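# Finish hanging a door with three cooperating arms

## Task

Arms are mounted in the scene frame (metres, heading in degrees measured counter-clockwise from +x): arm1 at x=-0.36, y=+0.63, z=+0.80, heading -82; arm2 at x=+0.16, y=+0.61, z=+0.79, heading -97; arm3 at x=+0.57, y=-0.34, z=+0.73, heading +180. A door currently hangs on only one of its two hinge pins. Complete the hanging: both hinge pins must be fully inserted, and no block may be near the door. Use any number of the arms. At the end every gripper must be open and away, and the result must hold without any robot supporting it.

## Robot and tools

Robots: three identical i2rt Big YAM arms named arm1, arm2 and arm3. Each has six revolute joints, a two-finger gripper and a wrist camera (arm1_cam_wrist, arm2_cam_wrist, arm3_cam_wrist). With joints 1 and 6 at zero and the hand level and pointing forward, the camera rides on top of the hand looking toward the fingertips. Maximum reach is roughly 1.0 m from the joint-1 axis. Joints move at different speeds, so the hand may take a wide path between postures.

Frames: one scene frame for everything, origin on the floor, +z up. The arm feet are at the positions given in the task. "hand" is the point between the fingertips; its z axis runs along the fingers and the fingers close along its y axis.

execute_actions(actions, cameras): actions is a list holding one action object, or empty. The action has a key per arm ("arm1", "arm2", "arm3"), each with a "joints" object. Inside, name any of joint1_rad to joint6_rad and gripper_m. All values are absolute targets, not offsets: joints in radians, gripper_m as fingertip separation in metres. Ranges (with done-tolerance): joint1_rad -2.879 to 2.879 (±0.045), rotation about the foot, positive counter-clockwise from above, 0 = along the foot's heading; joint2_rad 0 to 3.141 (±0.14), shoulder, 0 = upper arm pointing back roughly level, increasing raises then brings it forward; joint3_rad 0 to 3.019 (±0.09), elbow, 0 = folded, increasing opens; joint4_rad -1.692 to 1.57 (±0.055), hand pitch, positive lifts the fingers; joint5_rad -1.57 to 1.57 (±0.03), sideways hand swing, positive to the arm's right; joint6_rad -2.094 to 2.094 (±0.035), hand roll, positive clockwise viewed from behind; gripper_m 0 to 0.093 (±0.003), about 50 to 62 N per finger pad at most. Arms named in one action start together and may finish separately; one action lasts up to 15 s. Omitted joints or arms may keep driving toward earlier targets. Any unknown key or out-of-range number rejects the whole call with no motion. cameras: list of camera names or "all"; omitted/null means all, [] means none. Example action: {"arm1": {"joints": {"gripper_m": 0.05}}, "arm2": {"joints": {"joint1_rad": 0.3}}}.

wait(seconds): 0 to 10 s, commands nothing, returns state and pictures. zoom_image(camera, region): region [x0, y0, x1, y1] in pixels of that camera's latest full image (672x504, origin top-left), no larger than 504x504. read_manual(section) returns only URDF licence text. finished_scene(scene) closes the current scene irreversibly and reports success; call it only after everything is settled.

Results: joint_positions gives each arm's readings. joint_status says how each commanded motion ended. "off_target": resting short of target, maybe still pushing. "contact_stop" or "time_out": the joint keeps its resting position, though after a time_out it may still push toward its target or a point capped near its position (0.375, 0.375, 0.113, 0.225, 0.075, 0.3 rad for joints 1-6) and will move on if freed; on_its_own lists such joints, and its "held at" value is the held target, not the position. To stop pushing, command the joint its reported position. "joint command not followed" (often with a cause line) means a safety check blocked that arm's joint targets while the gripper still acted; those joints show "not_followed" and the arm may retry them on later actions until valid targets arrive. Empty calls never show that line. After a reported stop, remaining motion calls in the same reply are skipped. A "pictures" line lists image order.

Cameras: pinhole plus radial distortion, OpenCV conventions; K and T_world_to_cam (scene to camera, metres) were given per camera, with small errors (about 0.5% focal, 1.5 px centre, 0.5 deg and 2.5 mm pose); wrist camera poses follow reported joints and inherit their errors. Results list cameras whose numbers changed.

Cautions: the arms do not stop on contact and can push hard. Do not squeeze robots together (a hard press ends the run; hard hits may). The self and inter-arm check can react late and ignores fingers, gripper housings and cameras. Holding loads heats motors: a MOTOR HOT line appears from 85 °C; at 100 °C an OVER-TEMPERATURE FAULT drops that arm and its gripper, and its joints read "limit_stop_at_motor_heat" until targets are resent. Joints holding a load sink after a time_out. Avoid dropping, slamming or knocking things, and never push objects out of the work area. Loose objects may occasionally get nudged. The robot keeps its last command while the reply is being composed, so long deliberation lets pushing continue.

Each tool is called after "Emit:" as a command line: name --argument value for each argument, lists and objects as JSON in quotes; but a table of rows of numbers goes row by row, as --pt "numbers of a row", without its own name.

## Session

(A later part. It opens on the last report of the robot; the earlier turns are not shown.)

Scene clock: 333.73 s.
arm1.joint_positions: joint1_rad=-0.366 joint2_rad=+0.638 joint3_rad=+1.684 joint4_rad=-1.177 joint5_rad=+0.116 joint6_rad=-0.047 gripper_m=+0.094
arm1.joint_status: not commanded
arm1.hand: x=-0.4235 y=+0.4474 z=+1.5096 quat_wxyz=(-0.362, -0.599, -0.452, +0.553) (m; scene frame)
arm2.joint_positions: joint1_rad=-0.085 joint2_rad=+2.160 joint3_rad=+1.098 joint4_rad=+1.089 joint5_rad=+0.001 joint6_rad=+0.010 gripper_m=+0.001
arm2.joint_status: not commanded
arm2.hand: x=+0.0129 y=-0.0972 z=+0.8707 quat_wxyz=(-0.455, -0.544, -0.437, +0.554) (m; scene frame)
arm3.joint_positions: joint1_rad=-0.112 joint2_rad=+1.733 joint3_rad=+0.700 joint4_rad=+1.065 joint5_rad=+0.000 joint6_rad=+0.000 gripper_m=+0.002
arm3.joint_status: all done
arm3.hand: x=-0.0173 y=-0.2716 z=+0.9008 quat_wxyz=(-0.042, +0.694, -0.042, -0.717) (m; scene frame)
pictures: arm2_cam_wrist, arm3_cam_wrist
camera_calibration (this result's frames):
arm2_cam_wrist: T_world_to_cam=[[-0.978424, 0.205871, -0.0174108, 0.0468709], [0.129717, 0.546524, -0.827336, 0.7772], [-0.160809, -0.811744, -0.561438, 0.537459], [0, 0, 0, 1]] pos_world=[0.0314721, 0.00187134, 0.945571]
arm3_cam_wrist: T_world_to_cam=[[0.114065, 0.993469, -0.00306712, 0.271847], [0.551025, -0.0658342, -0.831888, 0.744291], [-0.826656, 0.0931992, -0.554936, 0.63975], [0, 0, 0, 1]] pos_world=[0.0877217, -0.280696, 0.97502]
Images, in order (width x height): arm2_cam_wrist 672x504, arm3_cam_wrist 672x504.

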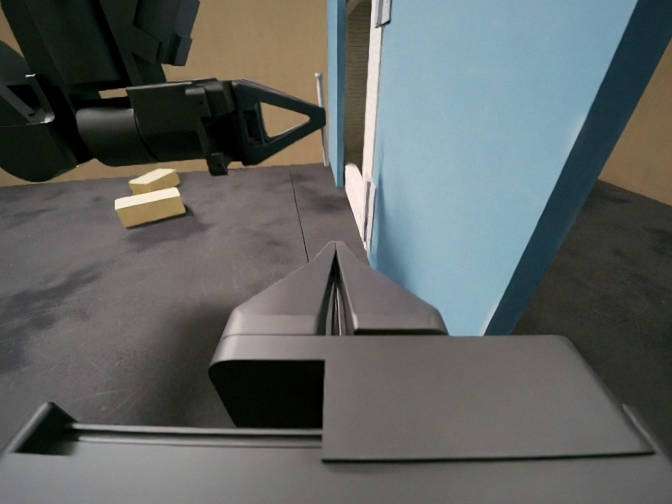

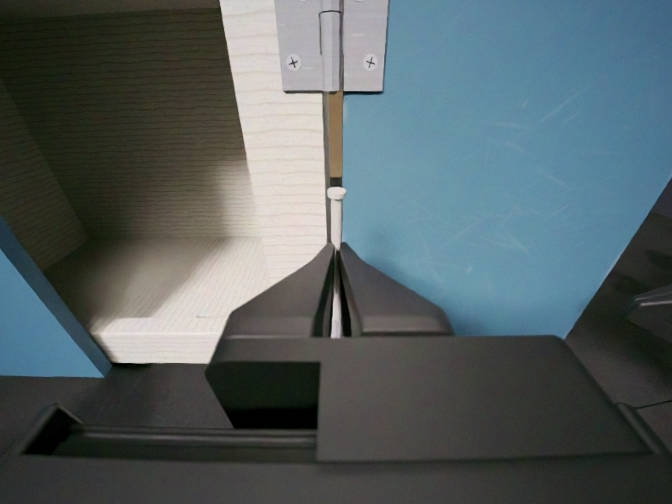

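Emit:
execute_actions --actions '[{"arm3":{"joints":{"joint2_rad":1.797,"joint3_rad":0.827,"joint4_rad":1.003,"joint5_rad":-0.013}}}]' --cameras '["arm2_cam_wrist","arm3_cam_wrist"]'

Emit:
zoom_image --camera "arm2_cam_wrist" --region '[320, 60, 420, 210]'

Emit:
zoom_image --camera "arm3_cam_wrist" --region '[280, 60, 400, 340]'

Scene clock: 357.57 s.
arm1.joint_positions: joint1_rad=-0.366 joint2_rad=+0.638 joint3_rad=+1.684 joint4_rad=-1.177 joint5_rad=+0.116 joint6_rad=-0.047 gripper_m=+0.094
arm1.joint_status: not commanded
arm1.hand: x=-0.4235 y=+0.4474 z=+1.5096 quat_wxyz=(-0.362, -0.599, -0.452, +0.553) (m; scene frame)
arm2.joint_positions: joint1_rad=-0.085 joint2_rad=+2.160 joint3_rad=+1.098 joint4_rad=+1.089 joint5_rad=+0.001 joint6_rad=+0.010 gripper_m=+0.001
arm2.joint_status: not commanded
arm2.hand: x=+0.0129 y=-0.0972 z=+0.8707 quat_wxyz=(-0.455, -0.544, -0.437, +0.554) (m; scene frame)
arm3.joint_positions: joint1_rad=-0.112 joint2_rad=+1.792 joint3_rad=+0.790 joint4_rad=+1.010 joint5_rad=-0.009 joint6_rad=+0.000 gripper_m=+0.002
arm3.joint_status: all done
arm3.hand: x=-0.0486 y=-0.2694 z=+0.8927 quat_wxyz=(-0.038, +0.703, -0.039, -0.709) (m; scene frame)
pictures: arm2_cam_wrist, arm3_cam_wrist
camera_calibration (this result's frames):
arm2_cam_wrist: T_world_to_cam=[[-0.978424, 0.205871, -0.0174108, 0.0468709], [0.129717, 0.546524, -0.827336, 0.7772], [-0.160809, -0.811744, -0.561438, 0.537459], [0, 0, 0, 1]] pos_world=[0.0314721, 0.00187134, 0.945571]
arm3_cam_wrist: T_world_to_cam=[[0.105373, 0.994428, -0.00308099, 0.273089], [0.571911, -0.0631354, -0.817883, 0.744211], [-0.81352, 0.0844204, -0.575377, 0.625681], [0, 0, 0, 1]] pos_world=[0.0546063, -0.277401, 0.969521]
Images, in order (width x height): arm2_cam_wrist 672x504, arm3_cam_wrist 672x504.

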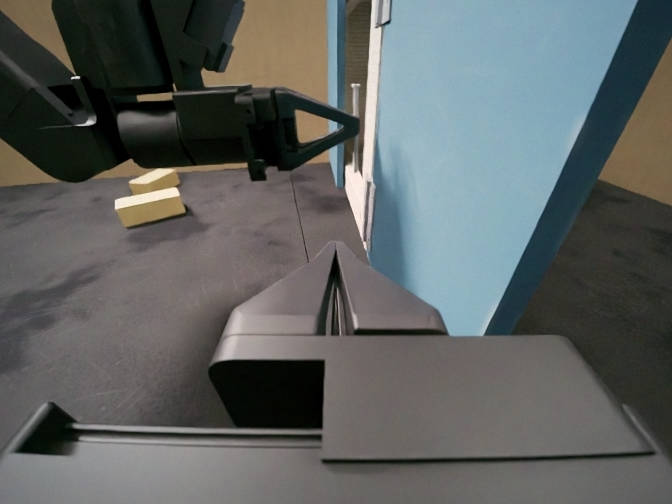

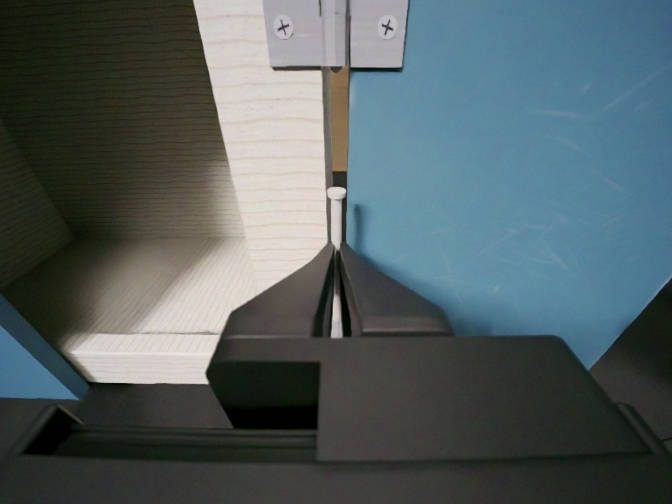

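Region (320, 60, 420, 210) of arm2_cam_wrist's 672x504 image, scaled by 3.360, with more detail than that image has.

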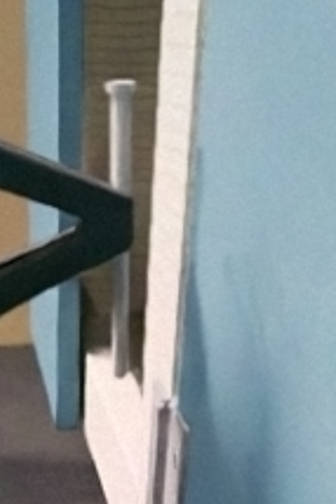

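Region (280, 60, 400, 340) of arm3_cam_wrist's 672x504 image, scaled by 1.800, with more detail than that image has; it fills the left 216 columns of this view, and the rest is white.

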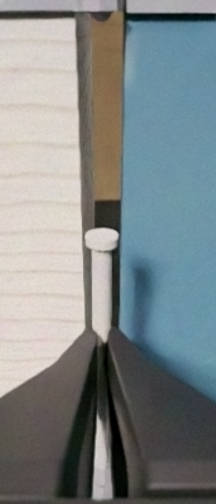

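Emit:
execute_actions --actions '[{"arm3":{"joints":{"joint2_rad":1.825,"joint3_rad":0.859}}}]' --cameras '["arm2_cam_wrist","arm3_cam_wrist"]'

Emit:
zoom_image --camera "arm2_cam_wrist" --region '[330, 70, 410, 200]'

Scene clock: 368.83 s.
arm1.joint_positions: joint1_rad=-0.366 joint2_rad=+0.638 joint3_rad=+1.684 joint4_rad=-1.177 joint5_rad=+0.116 joint6_rad=-0.047 gripper_m=+0.094
arm1.joint_status: not commanded
arm1.hand: x=-0.4235 y=+0.4474 z=+1.5096 quat_wxyz=(-0.362, -0.599, -0.452, +0.553) (m; scene frame)
arm2.joint_positions: joint1_rad=-0.085 joint2_rad=+2.160 joint3_rad=+1.098 joint4_rad=+1.089 joint5_rad=+0.001 joint6_rad=+0.010 gripper_m=+0.001
arm2.joint_status: not commanded
arm2.hand: x=+0.0129 y=-0.0972 z=+0.8707 quat_wxyz=(-0.455, -0.544, -0.437, +0.554) (m; scene frame)
arm3.joint_positions: joint1_rad=-0.112 joint2_rad=+1.806 joint3_rad=+0.817 joint4_rad=+1.010 joint5_rad=-0.009 joint6_rad=+0.000 gripper_m=+0.002
arm3.joint_status: all done
arm3.hand: x=-0.0575 y=-0.2684 z=+0.8962 quat_wxyz=(-0.038, +0.699, -0.039, -0.713) (m; scene frame)
pictures: arm2_cam_wrist, arm3_cam_wrist
camera_calibration (this result's frames):
arm2_cam_wrist: T_world_to_cam=[[-0.978424, 0.205871, -0.0174108, 0.0468709], [0.129717, 0.546524, -0.827336, 0.7772], [-0.160809, -0.811744, -0.561438, 0.537459], [0, 0, 0, 1]] pos_world=[0.0314721, 0.00187134, 0.945571]
arm3_cam_wrist: T_world_to_cam=[[0.10536, 0.99443, -0.00292816, 0.272846], [0.561639, -0.061935, -0.825061, 0.758464], [-0.820646, 0.0852835, -0.565036, 0.610944], [0, 0, 0, 1]] pos_world=[0.0466389, -0.276455, 0.971783]
Images, in order (width x height): arm2_cam_wrist 672x504, arm3_cam_wrist 672x504.

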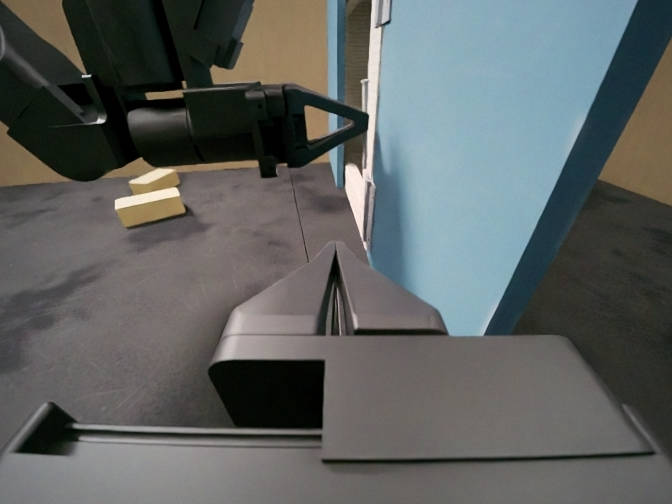

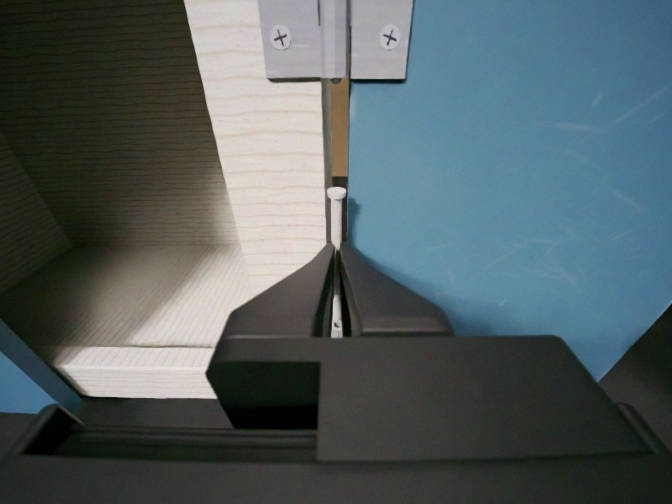

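Region (330, 70, 410, 200) of arm2_cam_wrist's 672x504 image, scaled by 3.877, with more detail than that image has; it fills the left 310 columns of this view, and the rest is white.

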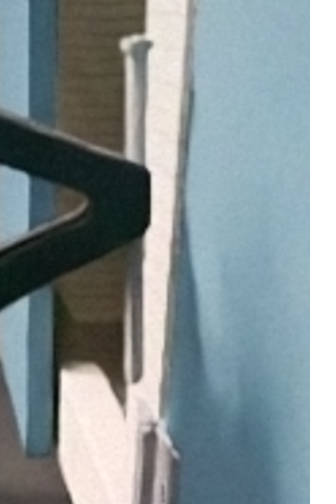

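Emit:
execute_actions --actions '[{"arm3":{"joints":{"joint2_rad":1.848,"joint3_rad":0.875}}}]' --cameras '["arm2_cam_wrist","arm3_cam_wrist"]'

Emit:
zoom_image --camera "arm2_cam_wrist" --region '[340, 110, 400, 200]'

Emit:
zoom_image --camera "arm3_cam_wrist" --region '[310, 280, 366, 340]'

Scene clock: 377.50 s.
arm1.joint_positions: joint1_rad=-0.366 joint2_rad=+0.638 joint3_rad=+1.684 joint4_rad=-1.177 joint5_rad=+0.116 joint6_rad=-0.047 gripper_m=+0.094
arm1.joint_status: not commanded
arm1.hand: x=-0.4235 y=+0.4474 z=+1.5096 quat_wxyz=(-0.362, -0.599, -0.452, +0.553) (m; scene frame)
arm2.joint_positions: joint1_rad=-0.085 joint2_rad=+2.160 joint3_rad=+1.098 joint4_rad=+1.089 joint5_rad=+0.001 joint6_rad=+0.010 gripper_m=+0.001
arm2.joint_status: not commanded
arm2.hand: x=+0.0129 y=-0.0972 z=+0.8707 quat_wxyz=(-0.455, -0.544, -0.437, +0.554) (m; scene frame)
arm3.joint_positions: joint1_rad=-0.112 joint2_rad=+1.832 joint3_rad=+0.832 joint4_rad=+1.010 joint5_rad=-0.009 joint6_rad=+0.000 gripper_m=+0.002
arm3.joint_status: all done
arm3.hand: x=-0.0632 y=-0.2677 z=+0.8877 quat_wxyz=(-0.038, +0.702, -0.039, -0.710) (m; scene frame)
pictures: arm2_cam_wrist, arm3_cam_wrist
camera_calibration (this result's frames):
arm2_cam_wrist: T_world_to_cam=[[-0.978424, 0.205871, -0.0174108, 0.0468709], [0.129717, 0.546524, -0.827336, 0.7772], [-0.160809, -0.811744, -0.561438, 0.537459], [0, 0, 0, 1]] pos_world=[0.0314721, 0.00187134, 0.945571]
arm3_cam_wrist: T_world_to_cam=[[0.10537, 0.994428, -0.00304859, 0.272876], [0.569739, -0.0628817, -0.819416, 0.74991], [-0.815042, 0.0846047, -0.573191, 0.608862], [0, 0, 0, 1]] pos_world=[0.0402422, -0.275713, 0.964315]
Images, in order (width x height): arm2_cam_wrist 672x504, arm3_cam_wrist 672x504.

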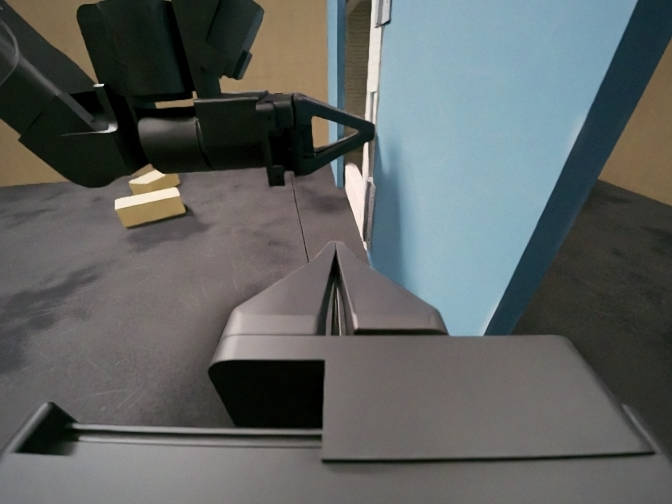

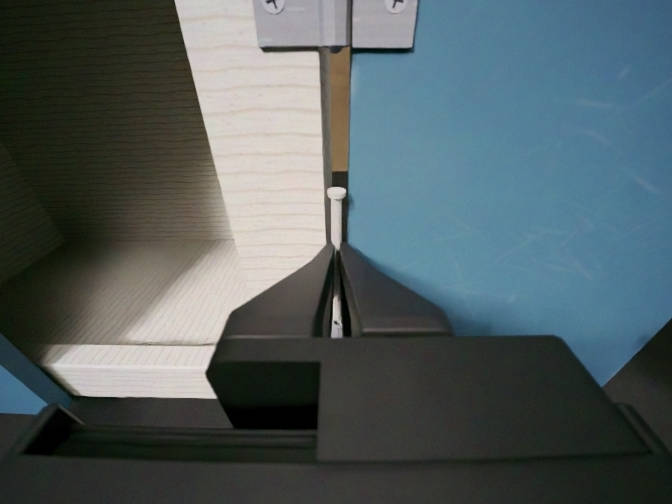

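Region (340, 110, 400, 200) of arm2_cam_wrist's 672x504 image, scaled by 5.600, with more detail than that image has.

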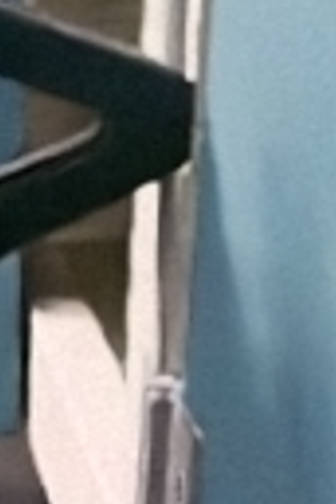

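Region (310, 280, 366, 340) of arm3_cam_wrist's 672x504 image, scaled by 8.400, with more detail than that image has; it fills the left 470 columns of this view, and the rest is white.

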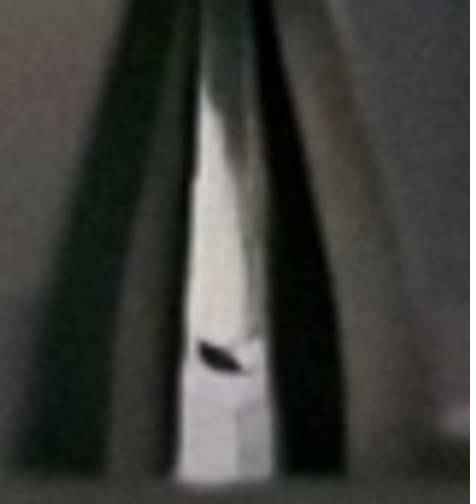

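Emit:
execute_actions --actions '[{"arm3":{"joints":{"joint2_rad":1.87}}}]' --cameras '["arm2_cam_wrist","arm3_cam_wrist"]'

Emit:
zoom_image --camera "arm2_cam_wrist" --region '[340, 110, 400, 200]'

Emit:
zoom_image --camera "arm3_cam_wrist" --region '[310, 280, 366, 340]'

Scene clock: 385.90 s.
arm1.joint_positions: joint1_rad=-0.366 joint2_rad=+0.638 joint3_rad=+1.684 joint4_rad=-1.177 joint5_rad=+0.116 joint6_rad=-0.047 gripper_m=+0.094
arm1.joint_status: not commanded
arm1.hand: x=-0.4235 y=+0.4474 z=+1.5096 quat_wxyz=(-0.362, -0.599, -0.452, +0.553) (m; scene frame)
arm2.joint_positions: joint1_rad=-0.085 joint2_rad=+2.160 joint3_rad=+1.098 joint4_rad=+1.089 joint5_rad=+0.001 joint6_rad=+0.010 gripper_m=+0.001
arm2.joint_status: not commanded
arm2.hand: x=+0.0129 y=-0.0972 z=+0.8707 quat_wxyz=(-0.455, -0.544, -0.437, +0.554) (m; scene frame)
arm3.joint_positions: joint1_rad=-0.112 joint2_rad=+1.851 joint3_rad=+0.833 joint4_rad=+1.010 joint5_rad=-0.009 joint6_rad=+0.000 gripper_m=+0.002
arm3.joint_status: all done
arm3.hand: x=-0.0640 y=-0.2676 z=+0.8763 quat_wxyz=(-0.038, +0.709, -0.040, -0.703) (m; scene frame)
pictures: arm2_cam_wrist, arm3_cam_wrist
camera_calibration (this result's frames):
arm2_cam_wrist: T_world_to_cam=[[-0.978424, 0.205871, -0.0174108, 0.0468709], [0.129717, 0.546524, -0.827336, 0.7772], [-0.160809, -0.811744, -0.561438, 0.537459], [0, 0, 0, 1]] pos_world=[0.0314721, 0.00187134, 0.945571]
arm3_cam_wrist: T_world_to_cam=[[0.105391, 0.994425, -0.00327062, 0.273049], [0.584546, -0.0646115, -0.808784, 0.732157], [-0.804487, 0.0833271, -0.588097, 0.614997], [0, 0, 0, 1]] pos_world=[0.0380004, -0.275467, 0.954727]
Images, in order (width x height): arm2_cam_wrist 672x504, arm3_cam_wrist 672x504.

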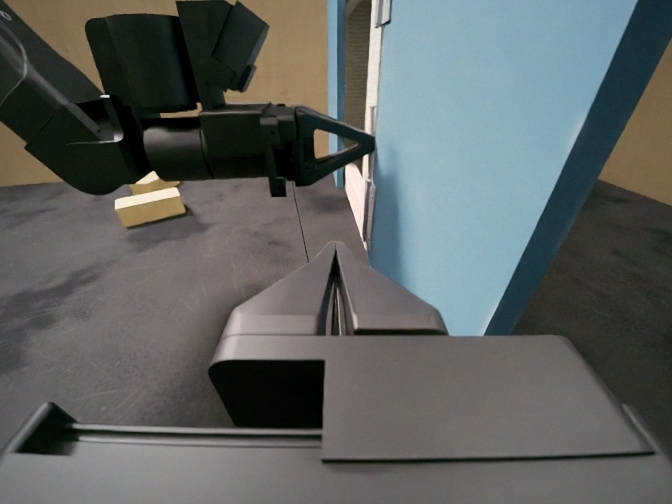

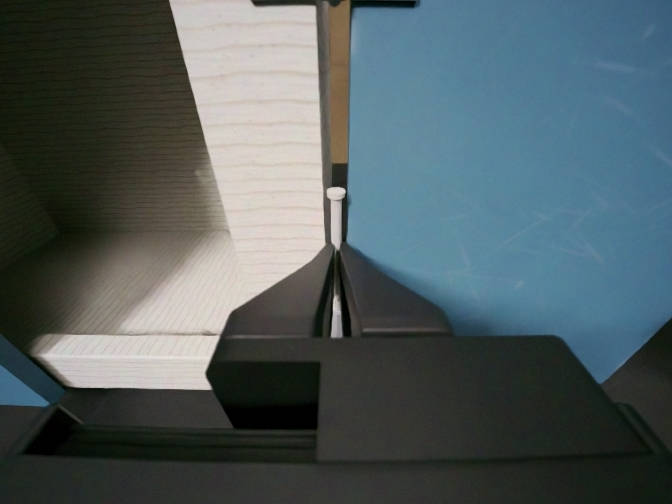

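Region (340, 110, 400, 200) of arm2_cam_wrist's 672x504 image, scaled by 5.600, with more detail than that image has.

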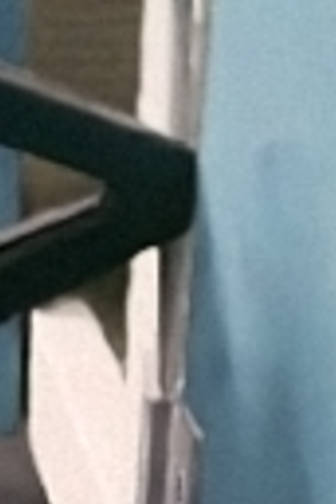

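Region (310, 280, 366, 340) of arm3_cam_wrist's 672x504 image, scaled by 8.400, with more detail than that image has; it fills the left 470 columns of this view, and the rest is white.

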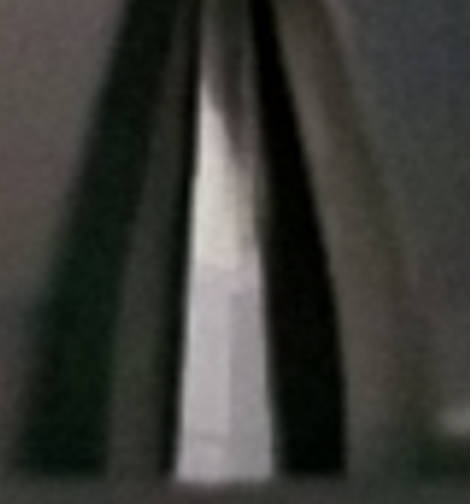

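Emit:
execute_actions --actions '[{"arm3":{"joints":{"joint2_rad":1.892}}}]' --cameras '["arm3_cam_wrist"]'

Scene clock: 389.40 s.
arm1.joint_positions: joint1_rad=-0.366 joint2_rad=+0.638 joint3_rad=+1.684 joint4_rad=-1.177 joint5_rad=+0.116 joint6_rad=-0.047 gripper_m=+0.094
arm1.joint_status: not commanded
arm1.hand: x=-0.4235 y=+0.4474 z=+1.5096 quat_wxyz=(-0.362, -0.599, -0.452, +0.553) (m; scene frame)
arm2.joint_positions: joint1_rad=-0.085 joint2_rad=+2.160 joint3_rad=+1.098 joint4_rad=+1.089 joint5_rad=+0.001 joint6_rad=+0.010 gripper_m=+0.001
arm2.joint_status: not commanded
arm2.hand: x=+0.0129 y=-0.0972 z=+0.8707 quat_wxyz=(-0.455, -0.544, -0.437, +0.554) (m; scene frame)
arm3.joint_positions: joint1_rad=-0.112 joint2_rad=+1.868 joint3_rad=+0.837 joint4_rad=+1.010 joint5_rad=-0.009 joint6_rad=+0.000 gripper_m=+0.002
arm3.joint_status: all done
arm3.hand: x=-0.0654 y=-0.2675 z=+0.8672 quat_wxyz=(-0.037, +0.714, -0.040, -0.699) (m; scene frame)
pictures: arm3_cam_wrist
camera_calibration (this result's frames):
arm3_cam_wrist: T_world_to_cam=[[0.10541, 0.994423, -0.00343686, 0.273165], [0.595522, -0.0658934, -0.800632, 0.718931], [-0.796393, 0.0823482, -0.599147, 0.618406], [0, 0, 0, 1]] pos_world=[0.0355602, -0.275193, 0.947054]
Images, in order (width x height): arm3_cam_wrist 672x504.

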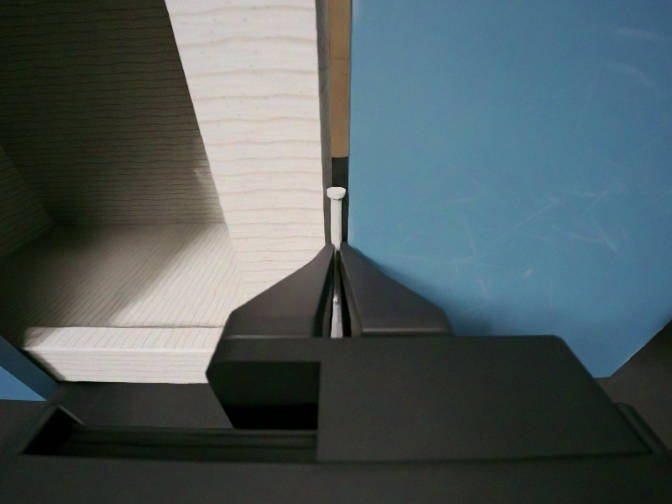

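Emit:
execute_actions --actions '[{"arm3":{"joints":{"joint2_rad":1.868,"joint3_rad":0.84,"gripper_m":0.04}},"arm2":{"joints":{"joint2_rad":1.95,"joint3_rad":0.8,"joint4_rad":1.15}}}]' --cameras '["arm2_cam_wrist","arm3_cam_wrist"]'

Scene clock: 398.07 s.
arm1.joint_positions: joint1_rad=-0.366 joint2_rad=+0.638 joint3_rad=+1.684 joint4_rad=-1.177 joint5_rad=+0.116 joint6_rad=-0.047 gripper_m=+0.094
arm1.joint_status: not commanded
arm1.hand: x=-0.4235 y=+0.4474 z=+1.5096 quat_wxyz=(-0.362, -0.599, -0.452, +0.553) (m; scene frame)
arm2.joint_positions: joint1_rad=-0.085 joint2_rad=+1.938 joint3_rad=+0.803 joint4_rad=+1.128 joint5_rad=+0.001 joint6_rad=+0.010 gripper_m=+0.001
arm2.joint_status: all done
arm2.hand: x=+0.0317 y=-0.0066 z=+0.9013 quat_wxyz=(-0.447, -0.553, -0.445, +0.545) (m; scene frame)
arm3.joint_positions: joint1_rad=-0.107 joint2_rad=+1.865 joint3_rad=+0.828 joint4_rad=+1.010 joint5_rad=-0.017 joint6_rad=+0.001 gripper_m=+0.040
arm3.joint_status: all done
arm3.hand: x=-0.0630 y=-0.2727 z=+0.8654 quat_wxyz=(-0.032, +0.715, -0.035, -0.697) (m; scene frame)
pictures: arm2_cam_wrist, arm3_cam_wrist
camera_calibration (this result's frames):
arm2_cam_wrist: T_world_to_cam=[[-0.978304, 0.206449, -0.0173089, 0.0470588], [0.135419, 0.574007, -0.807575, 0.732733], [-0.156788, -0.792398, -0.589511, 0.656505], [0, 0, 0, 1]] pos_world=[0.0497432, 0.0899037, 0.979568]
arm3_cam_wrist: T_world_to_cam=[[0.0917742, 0.99577, -0.00447645, 0.27845], [0.600214, -0.0589041, -0.797667, 0.71536], [-0.794557, 0.0705185, -0.603081, 0.619967], [0, 0, 0, 1]] pos_world=[0.0376755, -0.278854, 0.945756]
Images, in order (width x height): arm2_cam_wrist 672x504, arm3_cam_wrist 672x504.

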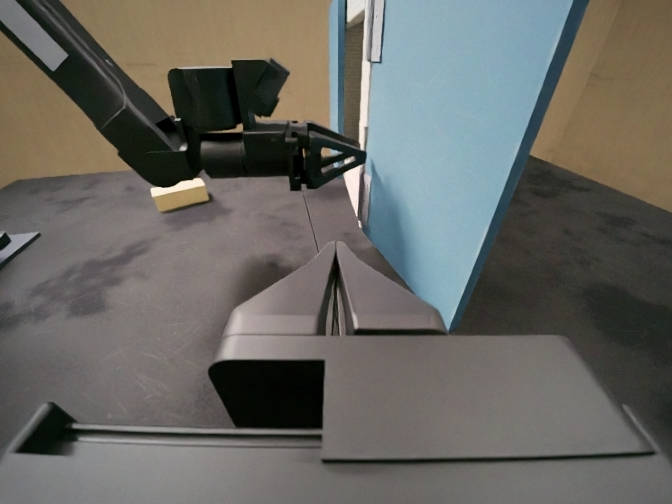

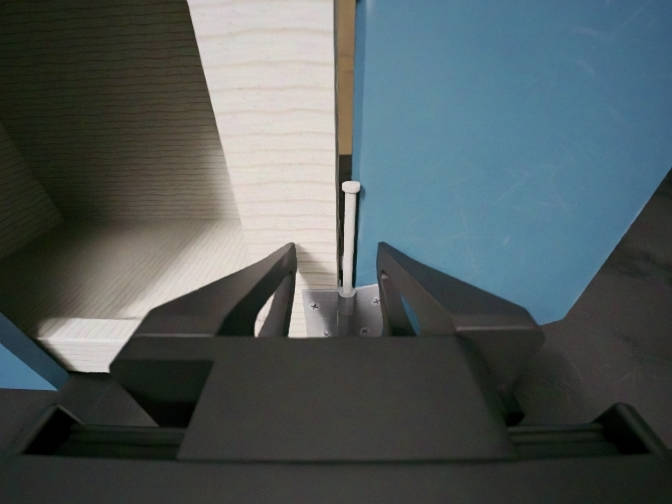

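Emit:
execute_actions --actions '[{"arm3":{"joints":{"joint2_rad":1.68,"joint3_rad":0.766,"joint4_rad":0.905}},"arm1":{"joints":{"joint1_rad":0.265,"joint2_rad":1.5,"joint3_rad":0.985,"joint4_rad":1.2,"joint5_rad":0.21,"joint6_rad":0.0}}}]' --cameras '[]'

Emit:
execute_actions --actions '[{"arm3":{"joints":{"gripper_m":0.0,"joint5_rad":0.0}},"arm1":{"joints":{"joint2_rad":2.16}}}]'

Scene clock: 434.23 s.
arm1.joint_positions: joint1_rad=+0.275 joint2_rad=+1.499 joint3_rad=+0.957 joint4_rad=+1.177 joint5_rad=+0.208 joint6_rad=-0.011 gripper_m=+0.094
arm1.joint_status: all done
arm1.hand: x=-0.1594 y=+0.0802 z=+1.2588 quat_wxyz=(-0.714, -0.319, -0.329, +0.529) (m; scene frame)
arm2.joint_positions: joint1_rad=-0.085 joint2_rad=+1.938 joint3_rad=+0.803 joint4_rad=+1.128 joint5_rad=+0.001 joint6_rad=+0.010 gripper_m=+0.001
arm2.joint_status: not commanded
arm2.hand: x=+0.0317 y=-0.0066 z=+0.9013 quat_wxyz=(-0.447, -0.553, -0.445, +0.545) (m; scene frame)
arm3.joint_positions: joint1_rad=-0.107 joint2_rad=+1.665 joint3_rad=+0.765 joint4_rad=+0.912 joint5_rad=-0.017 joint6_rad=+0.001 gripper_m=+0.040
arm3.joint_status: all done
arm3.hand: x=-0.0347 y=-0.2757 z=+0.9327 quat_wxyz=(-0.033, +0.702, -0.035, -0.711) (m; scene frame)
pictures: none
No camera images: the call's "cameras" was empty. Leave "cameras" out to get every camera's image.

Scene clock: 435.70 s.
arm1.joint_positions: joint1_rad=+0.275 joint2_rad=+2.176 joint3_rad=+0.957 joint4_rad=+1.186 joint5_rad=+0.208 joint6_rad=-0.011 gripper_m=+0.094
arm1.joint_status: all done
arm1.hand: x=-0.1288 y=+0.0048 z=+0.8356 quat_wxyz=(-0.535, -0.447, -0.563, +0.445) (m; scene frame)
arm2.joint_positions: joint1_rad=-0.085 joint2_rad=+1.938 joint3_rad=+0.803 joint4_rad=+1.128 joint5_rad=+0.001 joint6_rad=+0.010 gripper_m=+0.001
arm2.joint_status: not commanded
arm2.hand: x=+0.0317 y=-0.0066 z=+0.9013 quat_wxyz=(-0.447, -0.553, -0.445, +0.545) (m; scene frame)
arm3.joint_positions: joint1_rad=-0.107 joint2_rad=+1.665 joint3_rad=+0.765 joint4_rad=+0.912 joint5_rad=-0.004 joint6_rad=+0.001 gripper_m=+0.000
arm3.joint_status: all done
arm3.hand: x=-0.0345 y=-0.2736 z=+0.9327 quat_wxyz=(-0.037, +0.701, -0.039, -0.711) (m; scene frame)
pictures: arm1_cam_wrist, arm2_cam_wrist, arm3_cam_wrist
camera_calibration (this result's frames):
arm1_cam_wrist: T_world_to_cam=[[-0.980861, -0.194037, 0.0161423, -0.14003], [-0.133326, 0.608915, -0.781951, 0.634603], [0.141898, -0.769137, -0.623131, 0.668614], [0, 0, 0, 1]] pos_world=[-0.147616, 0.100665, 0.915123]
arm2_cam_wrist: T_world_to_cam=[[-0.978304, 0.206449, -0.0173089, 0.0470588], [0.135419, 0.574007, -0.807575, 0.732733], [-0.156788, -0.792398, -0.589511, 0.656505], [0, 0, 0, 1]] pos_world=[0.0497432, 0.0899037, 0.979568]
arm3_cam_wrist: T_world_to_cam=[[0.104219, 0.994547, -0.00383381, 0.276533], [0.567873, -0.0626712, -0.820727, 0.771226], [-0.816492, 0.0833579, -0.571308, 0.656365], [0, 0, 0, 1]] pos_world=[0.0691378, -0.281404, 1.00901]
Images, in order (width x height): arm1_cam_wrist 672x504, arm2_cam_wrist 672x504, arm3_cam_wrist 672x504.

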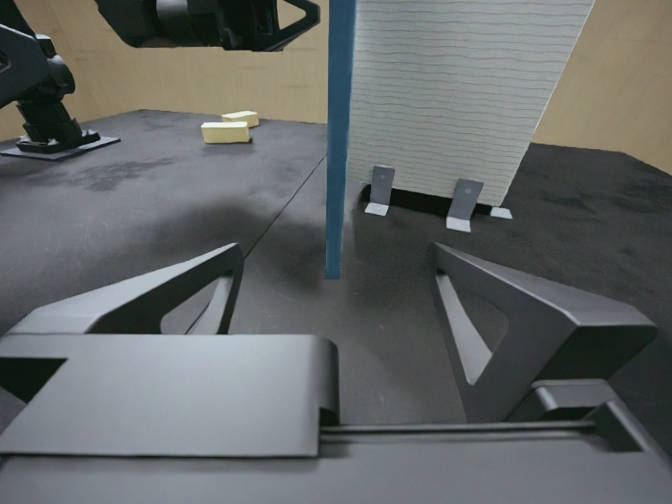

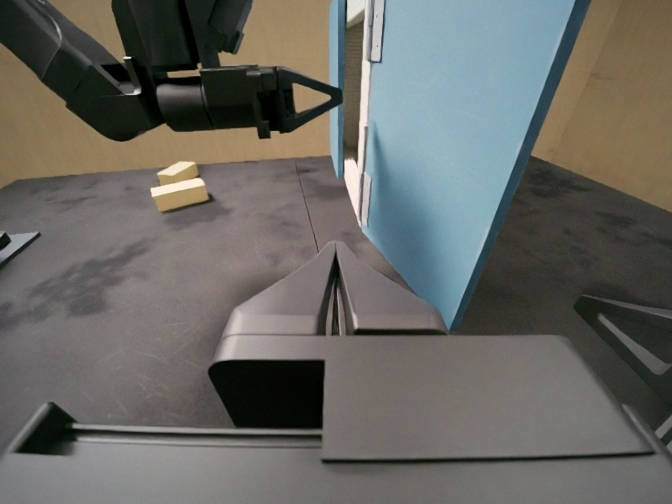

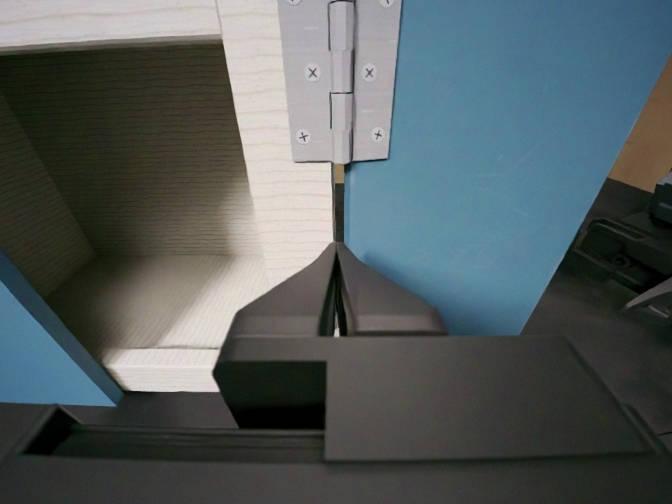

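Emit:
execute_actions --actions '[{"arm3":{"joints":{"joint2_rad":1.74,"joint3_rad":0.868,"joint5_rad":0.016}},"arm1":{"joints":{"joint1_rad":0.235,"joint2_rad":2.27,"joint3_rad":1.31,"joint4_rad":1.02,"joint5_rad":0.172,"joint6_rad":0.03,"gripper_m":0.05}}}]'

Scene clock: 450.50 s.
arm1.joint_positions: joint1_rad=+0.242 joint2_rad=+2.277 joint3_rad=+1.278 joint4_rad=+1.036 joint5_rad=+0.174 joint6_rad=+0.019 gripper_m=+0.050
arm1.joint_status: all done
arm1.hand: x=-0.1057 y=-0.0952 z=+0.8607 quat_wxyz=(-0.563, -0.443, -0.535, +0.448) (m; scene frame)
arm2.joint_positions: joint1_rad=-0.085 joint2_rad=+1.938 joint3_rad=+0.803 joint4_rad=+1.128 joint5_rad=+0.001 joint6_rad=+0.010 gripper_m=+0.001
arm2.joint_status: not commanded
arm2.hand: x=+0.0317 y=-0.0066 z=+0.9013 quat_wxyz=(-0.447, -0.553, -0.445, +0.545) (m; scene frame)
arm3.joint_positions: joint1_rad=-0.107 joint2_rad=+1.735 joint3_rad=+0.824 joint4_rad=+0.911 joint5_rad=+0.012 joint6_rad=+0.001 gripper_m=+0.000
arm3.joint_status: all done
arm3.hand: x=-0.0563 y=-0.2683 z=+0.9187 quat_wxyz=(-0.043, +0.706, -0.045, -0.706) (m; scene frame)
pictures: arm1_cam_wrist, arm2_cam_wrist, arm3_cam_wrist
camera_calibration (this result's frames):
arm1_cam_wrist: T_world_to_cam=[[-0.980175, -0.196289, -0.0269788, -0.100174], [-0.0900149, 0.562459, -0.821911, 0.752688], [0.176506, -0.803188, -0.568977, 0.557842], [0, 0, 0, 1]] pos_world=[-0.128898, 0.00503233, 0.933339]
arm2_cam_wrist: T_world_to_cam=[[-0.978304, 0.206449, -0.0173089, 0.0470588], [0.135419, 0.574007, -0.807575, 0.732733], [-0.156788, -0.792398, -0.589511, 0.656505], [0, 0, 0, 1]] pos_world=[0.0497432, 0.0899037, 0.979568]
arm3_cam_wrist: T_world_to_cam=[[0.120163, 0.992746, -0.00393894, 0.274087], [0.577024, -0.0730713, -0.813452, 0.763574], [-0.807839, 0.0954742, -0.581619, 0.643324], [0, 0, 0, 1]] pos_world=[0.046166, -0.277724, 0.99638]
Images, in order (width x height): arm1_cam_wrist 672x504, arm2_cam_wrist 672x504, arm3_cam_wrist 672x504.

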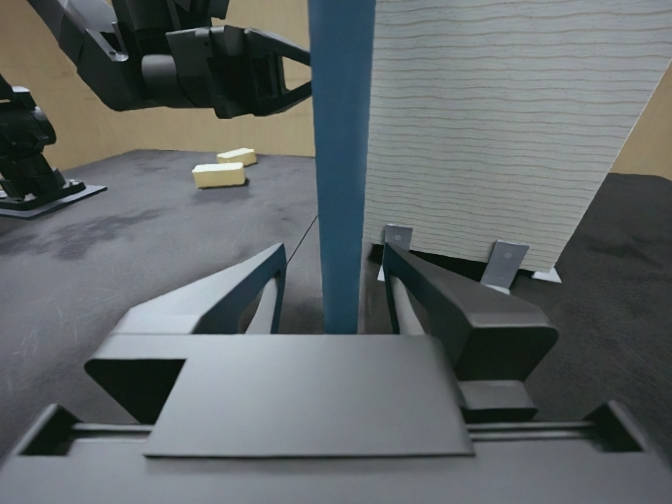

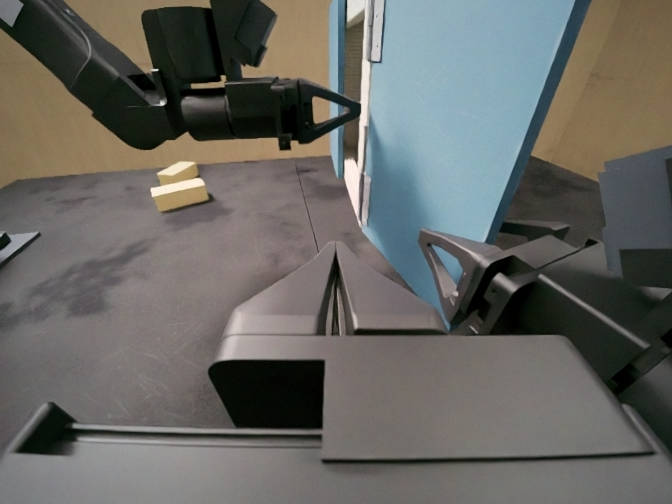

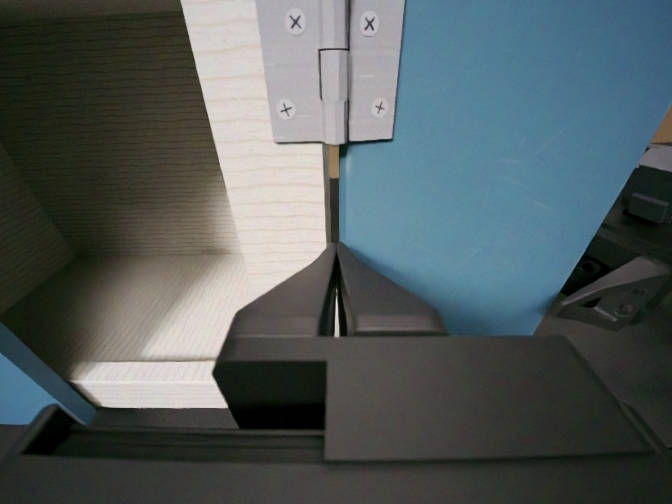

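Emit:
execute_actions --actions '[{"arm3":{"joints":{"joint2_rad":1.768,"joint3_rad":0.888}},"arm1":{"joints":{"gripper_m":0.0}}}]' --cameras '["arm2_cam_wrist"]'

Emit:
zoom_image --camera "arm2_cam_wrist" --region '[320, 80, 410, 235]'

Scene clock: 455.43 s.
arm1.joint_positions: joint1_rad=+0.234 joint2_rad=+2.277 joint3_rad=+1.278 joint4_rad=+1.036 joint5_rad=+0.184 joint6_rad=+0.016 gripper_m=+0.011
arm1.joint_status: gripper_m off_target (ended at +0.011, target +0.000)
arm1.hand: x=-0.1136 y=-0.0978 z=+0.8609 quat_wxyz=(-0.559, -0.447, -0.531, +0.454) (m; scene frame)
arm2.joint_positions: joint1_rad=-0.085 joint2_rad=+1.938 joint3_rad=+0.803 joint4_rad=+1.128 joint5_rad=+0.001 joint6_rad=+0.010 gripper_m=+0.001
arm2.joint_status: not commanded
arm2.hand: x=+0.0317 y=-0.0066 z=+0.9013 quat_wxyz=(-0.447, -0.553, -0.445, +0.545) (m; scene frame)
arm3.joint_positions: joint1_rad=-0.107 joint2_rad=+1.748 joint3_rad=+0.843 joint4_rad=+0.911 joint5_rad=+0.012 joint6_rad=+0.001 gripper_m=+0.000
arm3.joint_status: all done
arm3.hand: x=-0.0628 y=-0.2676 z=+0.9200 quat_wxyz=(-0.043, +0.703, -0.045, -0.708) (m; scene frame)
pictures: arm2_cam_wrist
camera_calibration (this result's frames):
arm2_cam_wrist: T_world_to_cam=[[-0.978304, 0.206449, -0.0173089, 0.0470588], [0.135419, 0.574007, -0.807575, 0.732733], [-0.156788, -0.792398, -0.589511, 0.656505], [0, 0, 0, 1]] pos_world=[0.0497432, 0.0899037, 0.979568]
Images, in order (width x height): arm2_cam_wrist 672x504.

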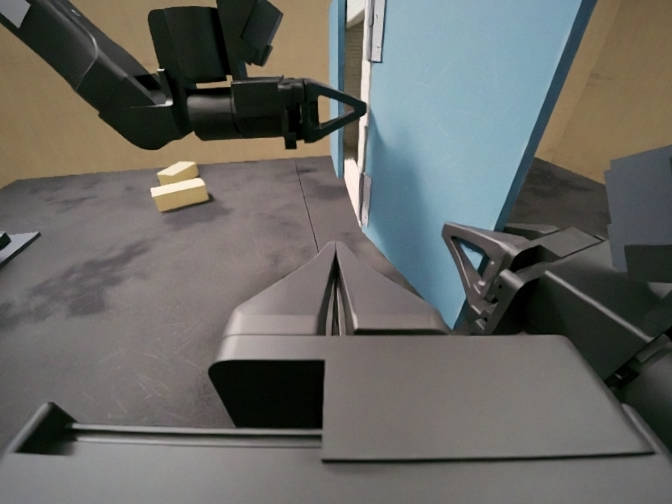

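Region (320, 80, 410, 235) of arm2_cam_wrist's 672x504 image, scaled by 3.252, with more detail than that image has; it fills the left 293 columns of this view, and the rest is white.

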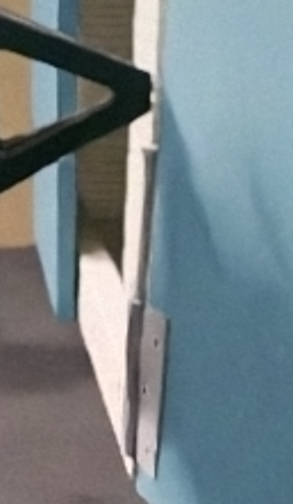

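Emit:
execute_actions --actions '[{"arm3":{"joints":{"joint2_rad":1.80,"joint3_rad":0.85}}}]' --cameras '["arm2_cam_wrist"]'

Emit:
zoom_image --camera "arm2_cam_wrist" --region '[320, 80, 410, 235]'

Scene clock: 466.90 s.
arm1.joint_positions: joint1_rad=+0.234 joint2_rad=+2.277 joint3_rad=+1.278 joint4_rad=+1.036 joint5_rad=+0.184 joint6_rad=+0.016 gripper_m=+0.011
arm1.joint_status: not commanded
arm1.hand: x=-0.1136 y=-0.0978 z=+0.8609 quat_wxyz=(-0.559, -0.447, -0.531, +0.454) (m; scene frame)
arm2.joint_positions: joint1_rad=-0.085 joint2_rad=+1.938 joint3_rad=+0.803 joint4_rad=+1.128 joint5_rad=+0.001 joint6_rad=+0.010 gripper_m=+0.001
arm2.joint_status: not commanded
arm2.hand: x=+0.0317 y=-0.0066 z=+0.9013 quat_wxyz=(-0.447, -0.553, -0.445, +0.545) (m; scene frame)
arm3.joint_positions: joint1_rad=-0.107 joint2_rad=+1.770 joint3_rad=+0.843 joint4_rad=+0.915 joint5_rad=+0.012 joint6_rad=+0.001 gripper_m=+0.000
arm3.joint_status: all done
arm3.hand: x=-0.0640 y=-0.2674 z=+0.9075 quat_wxyz=(-0.043, +0.710, -0.045, -0.702) (m; scene frame)
pictures: arm2_cam_wrist
camera_calibration (this result's frames):
arm2_cam_wrist: T_world_to_cam=[[-0.978304, 0.206449, -0.0173089, 0.0470588], [0.135419, 0.574007, -0.807575, 0.732733], [-0.156788, -0.792398, -0.589511, 0.656505], [0, 0, 0, 1]] pos_world=[0.0497432, 0.0899037, 0.979568]
Images, in order (width x height): arm2_cam_wrist 672x504.

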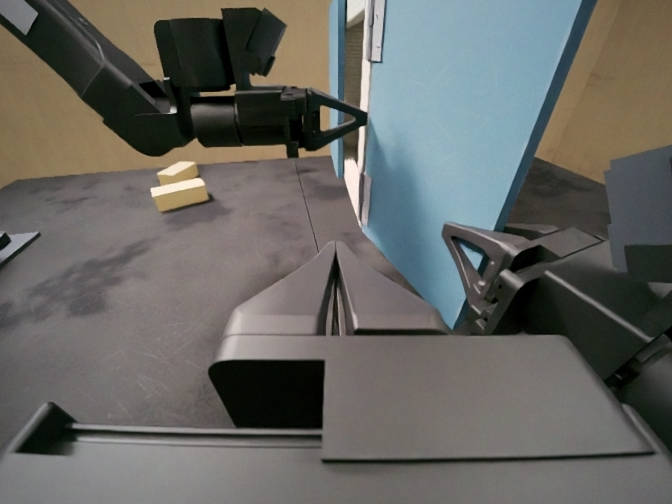

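Region (320, 80, 410, 235) of arm2_cam_wrist's 672x504 image, scaled by 3.252, with more detail than that image has; it fills the left 293 columns of this view, and the rest is white.

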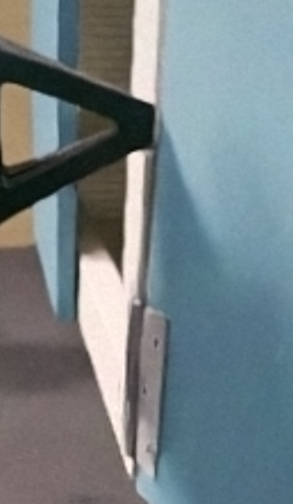

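Contact with the head. Now increase press a bit and lift the door.

Emit:
execute_actions --actions '[{"arm3":{"joints":{"joint2_rad":1.825,"joint4_rad":0.89}},"arm1":{"joints":{"joint2_rad":2.255}}}]' --cameras '[]'

Scene clock: 473.27 s.
arm1.joint_positions: joint1_rad=+0.234 joint2_rad=+2.276 joint3_rad=+1.278 joint4_rad=+1.036 joint5_rad=+0.184 joint6_rad=+0.016 gripper_m=+0.011
arm1.joint_status: all done
arm1.hand: x=-0.1136 y=-0.0978 z=+0.8614 quat_wxyz=(-0.559, -0.447, -0.531, +0.454) (m; scene frame)
arm2.joint_positions: joint1_rad=-0.085 joint2_rad=+1.938 joint3_rad=+0.803 joint4_rad=+1.128 joint5_rad=+0.001 joint6_rad=+0.010 gripper_m=+0.001
arm2.joint_status: not commanded
arm2.hand: x=+0.0317 y=-0.0066 z=+0.9013 quat_wxyz=(-0.447, -0.553, -0.445, +0.545) (m; scene frame)
arm3.joint_positions: joint1_rad=-0.107 joint2_rad=+1.770 joint3_rad=+0.843 joint4_rad=+0.915 joint5_rad=+0.012 joint6_rad=+0.001 gripper_m=+0.000
arm3.joint_status: all done
arm3.hand: x=-0.0640 y=-0.2674 z=+0.9073 quat_wxyz=(-0.043, +0.710, -0.045, -0.702) (m; scene frame)
pictures: none
No camera images: the call's "cameras" was empty. Leave "cameras" out to get every camera's image.

Emit:
execute_actions --actions '[{"arm1":{"joints":{"joint2_rad":2.235}}}]' --cameras '[]'

Emit:
execute_actions --actions '[{"arm1":{"joints":{"joint2_rad":2.215}}}]' --cameras '[]'

Scene clock: 477.27 s.
arm1.joint_positions: joint1_rad=+0.234 joint2_rad=+2.275 joint3_rad=+1.278 joint4_rad=+1.036 joint5_rad=+0.184 joint6_rad=+0.016 gripper_m=+0.011
arm1.joint_status: all done
arm1.hand: x=-0.1136 y=-0.0979 z=+0.8620 quat_wxyz=(-0.559, -0.447, -0.531, +0.454) (m; scene frame)
arm2.joint_positions: joint1_rad=-0.085 joint2_rad=+1.938 joint3_rad=+0.803 joint4_rad=+1.128 joint5_rad=+0.001 joint6_rad=+0.010 gripper_m=+0.001
arm2.joint_status: not commanded
arm2.hand: x=+0.0317 y=-0.0066 z=+0.9013 quat_wxyz=(-0.447, -0.553, -0.445, +0.545) (m; scene frame)
arm3.joint_positions: joint1_rad=-0.107 joint2_rad=+1.770 joint3_rad=+0.843 joint4_rad=+0.915 joint5_rad=+0.012 joint6_rad=+0.001 gripper_m=+0.000
arm3.joint_status: not commanded
arm3.hand: x=-0.0640 y=-0.2674 z=+0.9073 quat_wxyz=(-0.043, +0.710, -0.045, -0.702) (m; scene frame)
pictures: none
No camera images: the call's "cameras" was empty. Leave "cameras" out to get every camera's image.

Scene clock: 477.77 s.
arm1.joint_positions: joint1_rad=+0.234 joint2_rad=+2.272 joint3_rad=+1.278 joint4_rad=+1.029 joint5_rad=+0.184 joint6_rad=+0.016 gripper_m=+0.011
arm1.joint_status: all done
arm1.hand: x=-0.1135 y=-0.0981 z=+0.8630 quat_wxyz=(-0.558, -0.447, -0.532, +0.453) (m; scene frame)
arm2.joint_positions: joint1_rad=-0.085 joint2_rad=+1.938 joint3_rad=+0.803 joint4_rad=+1.128 joint5_rad=+0.001 joint6_rad=+0.010 gripper_m=+0.001
arm2.joint_status: not commanded
arm2.hand: x=+0.0317 y=-0.0066 z=+0.9013 quat_wxyz=(-0.447, -0.553, -0.445, +0.545) (m; scene frame)
arm3.joint_positions: joint1_rad=-0.107 joint2_rad=+1.770 joint3_rad=+0.843 joint4_rad=+0.915 joint5_rad=+0.012 joint6_rad=+0.001 gripper_m=+0.000
arm3.joint_status: not commanded
arm3.hand: x=-0.0640 y=-0.2674 z=+0.9073 quat_wxyz=(-0.043, +0.710, -0.045, -0.702) (m; scene frame)
pictures: none
No camera images: the call's "cameras" was empty. Leave "cameras" out to get every camera's image.

Emit:
execute_actions --actions '[{"arm1":{"joints":{"joint2_rad":2.195,"joint4_rad":1.07}}}]' --cameras '[]'

Emit:
execute_actions --actions '[{"arm1":{"joints":{"joint2_rad":2.17,"joint4_rad":1.085}}}]' --cameras '["arm2_cam_wrist"]'

Emit:
zoom_image --camera "arm2_cam_wrist" --region '[335, 150, 395, 240]'

Scene clock: 484.70 s.
arm1.joint_positions: joint1_rad=+0.234 joint2_rad=+2.271 joint3_rad=+1.278 joint4_rad=+1.029 joint5_rad=+0.184 joint6_rad=+0.016 gripper_m=+0.011
arm1.joint_status: all done
arm1.hand: x=-0.1135 y=-0.0982 z=+0.8639 quat_wxyz=(-0.559, -0.447, -0.532, +0.454) (m; scene frame)
arm2.joint_positions: joint1_rad=-0.085 joint2_rad=+1.938 joint3_rad=+0.803 joint4_rad=+1.128 joint5_rad=+0.001 joint6_rad=+0.010 gripper_m=+0.001
arm2.joint_status: not commanded
arm2.hand: x=+0.0317 y=-0.0066 z=+0.9013 quat_wxyz=(-0.447, -0.553, -0.445, +0.545) (m; scene frame)
arm3.joint_positions: joint1_rad=-0.107 joint2_rad=+1.770 joint3_rad=+0.843 joint4_rad=+0.915 joint5_rad=+0.012 joint6_rad=+0.001 gripper_m=+0.000
arm3.joint_status: not commanded
arm3.hand: x=-0.0640 y=-0.2674 z=+0.9073 quat_wxyz=(-0.043, +0.710, -0.045, -0.702) (m; scene frame)
pictures: none
No camera images: the call's "cameras" was empty. Leave "cameras" out to get every camera's image.

Scene clock: 486.27 s.
arm1.joint_positions: joint1_rad=+0.234 joint2_rad=+2.269 joint3_rad=+1.277 joint4_rad=+1.029 joint5_rad=+0.183 joint6_rad=+0.016 gripper_m=+0.011
arm1.joint_status: joint4_rad time_out (moved +0.000 of +0.056); the others done
arm1.on_its_own: joint4_rad reads +1.029 and still pushes toward +1.085 since a time_out
arm1.hand: x=-0.1134 y=-0.0980 z=+0.8648 quat_wxyz=(-0.559, -0.447, -0.531, +0.453) (m; scene frame)
arm2.joint_positions: joint1_rad=-0.085 joint2_rad=+1.938 joint3_rad=+0.803 joint4_rad=+1.128 joint5_rad=+0.001 joint6_rad=+0.010 gripper_m=+0.001
arm2.joint_status: not commanded
arm2.hand: x=+0.0317 y=-0.0066 z=+0.9013 quat_wxyz=(-0.447, -0.553, -0.445, +0.545) (m; scene frame)
arm3.joint_positions: joint1_rad=-0.107 joint2_rad=+1.778 joint3_rad=+0.843 joint4_rad=+0.914 joint5_rad=+0.012 joint6_rad=+0.001 gripper_m=+0.000
arm3.joint_status: not commanded
arm3.hand: x=-0.0644 y=-0.2674 z=+0.9022 quat_wxyz=(-0.042, +0.713, -0.045, -0.698) (m; scene frame)
pictures: arm2_cam_wrist
camera_calibration (this result's frames):
arm2_cam_wrist: T_world_to_cam=[[-0.978304, 0.206449, -0.0173089, 0.0470588], [0.135419, 0.574007, -0.807575, 0.732733], [-0.156788, -0.792398, -0.589511, 0.656505], [0, 0, 0, 1]] pos_world=[0.0497432, 0.0899037, 0.979568]
Images, in order (width x height): arm2_cam_wrist 672x504.

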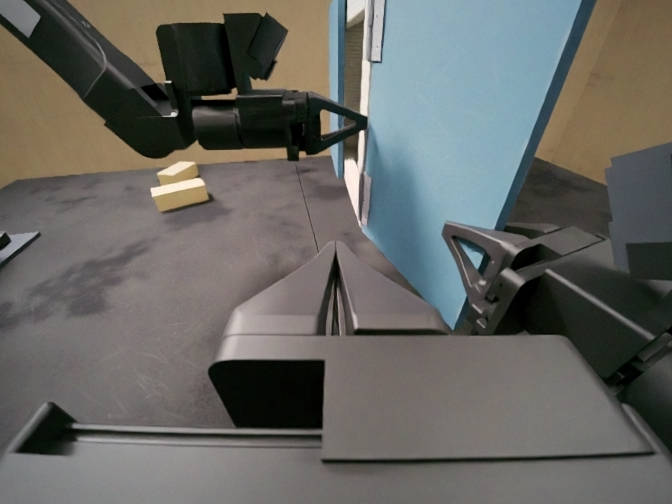

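Region (335, 150, 395, 240) of arm2_cam_wrist's 672x504 image, scaled by 5.600, with more detail than that image has.

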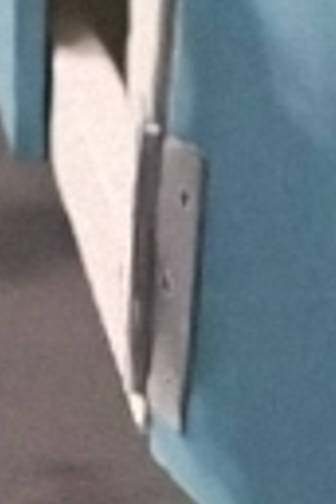

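The pin has entered the second knuckle. Push further.

Emit:
execute_actions --actions '[{"arm3":{"joints":{"joint2_rad":1.86,"joint4_rad":0.88}}}]' --cameras '[]'

Scene clock: 489.27 s.
arm1.joint_positions: joint1_rad=+0.234 joint2_rad=+2.269 joint3_rad=+1.277 joint4_rad=+1.029 joint5_rad=+0.183 joint6_rad=+0.016 gripper_m=+0.011
arm1.joint_status: not commanded
arm1.on_its_own: joint4_rad reads +1.029 and still pushes toward +1.085 since a time_out
arm1.hand: x=-0.1134 y=-0.0980 z=+0.8648 quat_wxyz=(-0.559, -0.447, -0.531, +0.453) (m; scene frame)
arm2.joint_positions: joint1_rad=-0.085 joint2_rad=+1.938 joint3_rad=+0.803 joint4_rad=+1.128 joint5_rad=+0.001 joint6_rad=+0.010 gripper_m=+0.001
arm2.joint_status: not commanded
arm2.hand: x=+0.0317 y=-0.0066 z=+0.9013 quat_wxyz=(-0.447, -0.553, -0.445, +0.545) (m; scene frame)
arm3.joint_positions: joint1_rad=-0.107 joint2_rad=+1.779 joint3_rad=+0.843 joint4_rad=+0.914 joint5_rad=+0.012 joint6_rad=+0.001 gripper_m=+0.000
arm3.joint_status: all done
arm3.hand: x=-0.0645 y=-0.2674 z=+0.9015 quat_wxyz=(-0.042, +0.713, -0.045, -0.698) (m; scene frame)
pictures: none
No camera images: the call's "cameras" was empty. Leave "cameras" out to get every camera's image.


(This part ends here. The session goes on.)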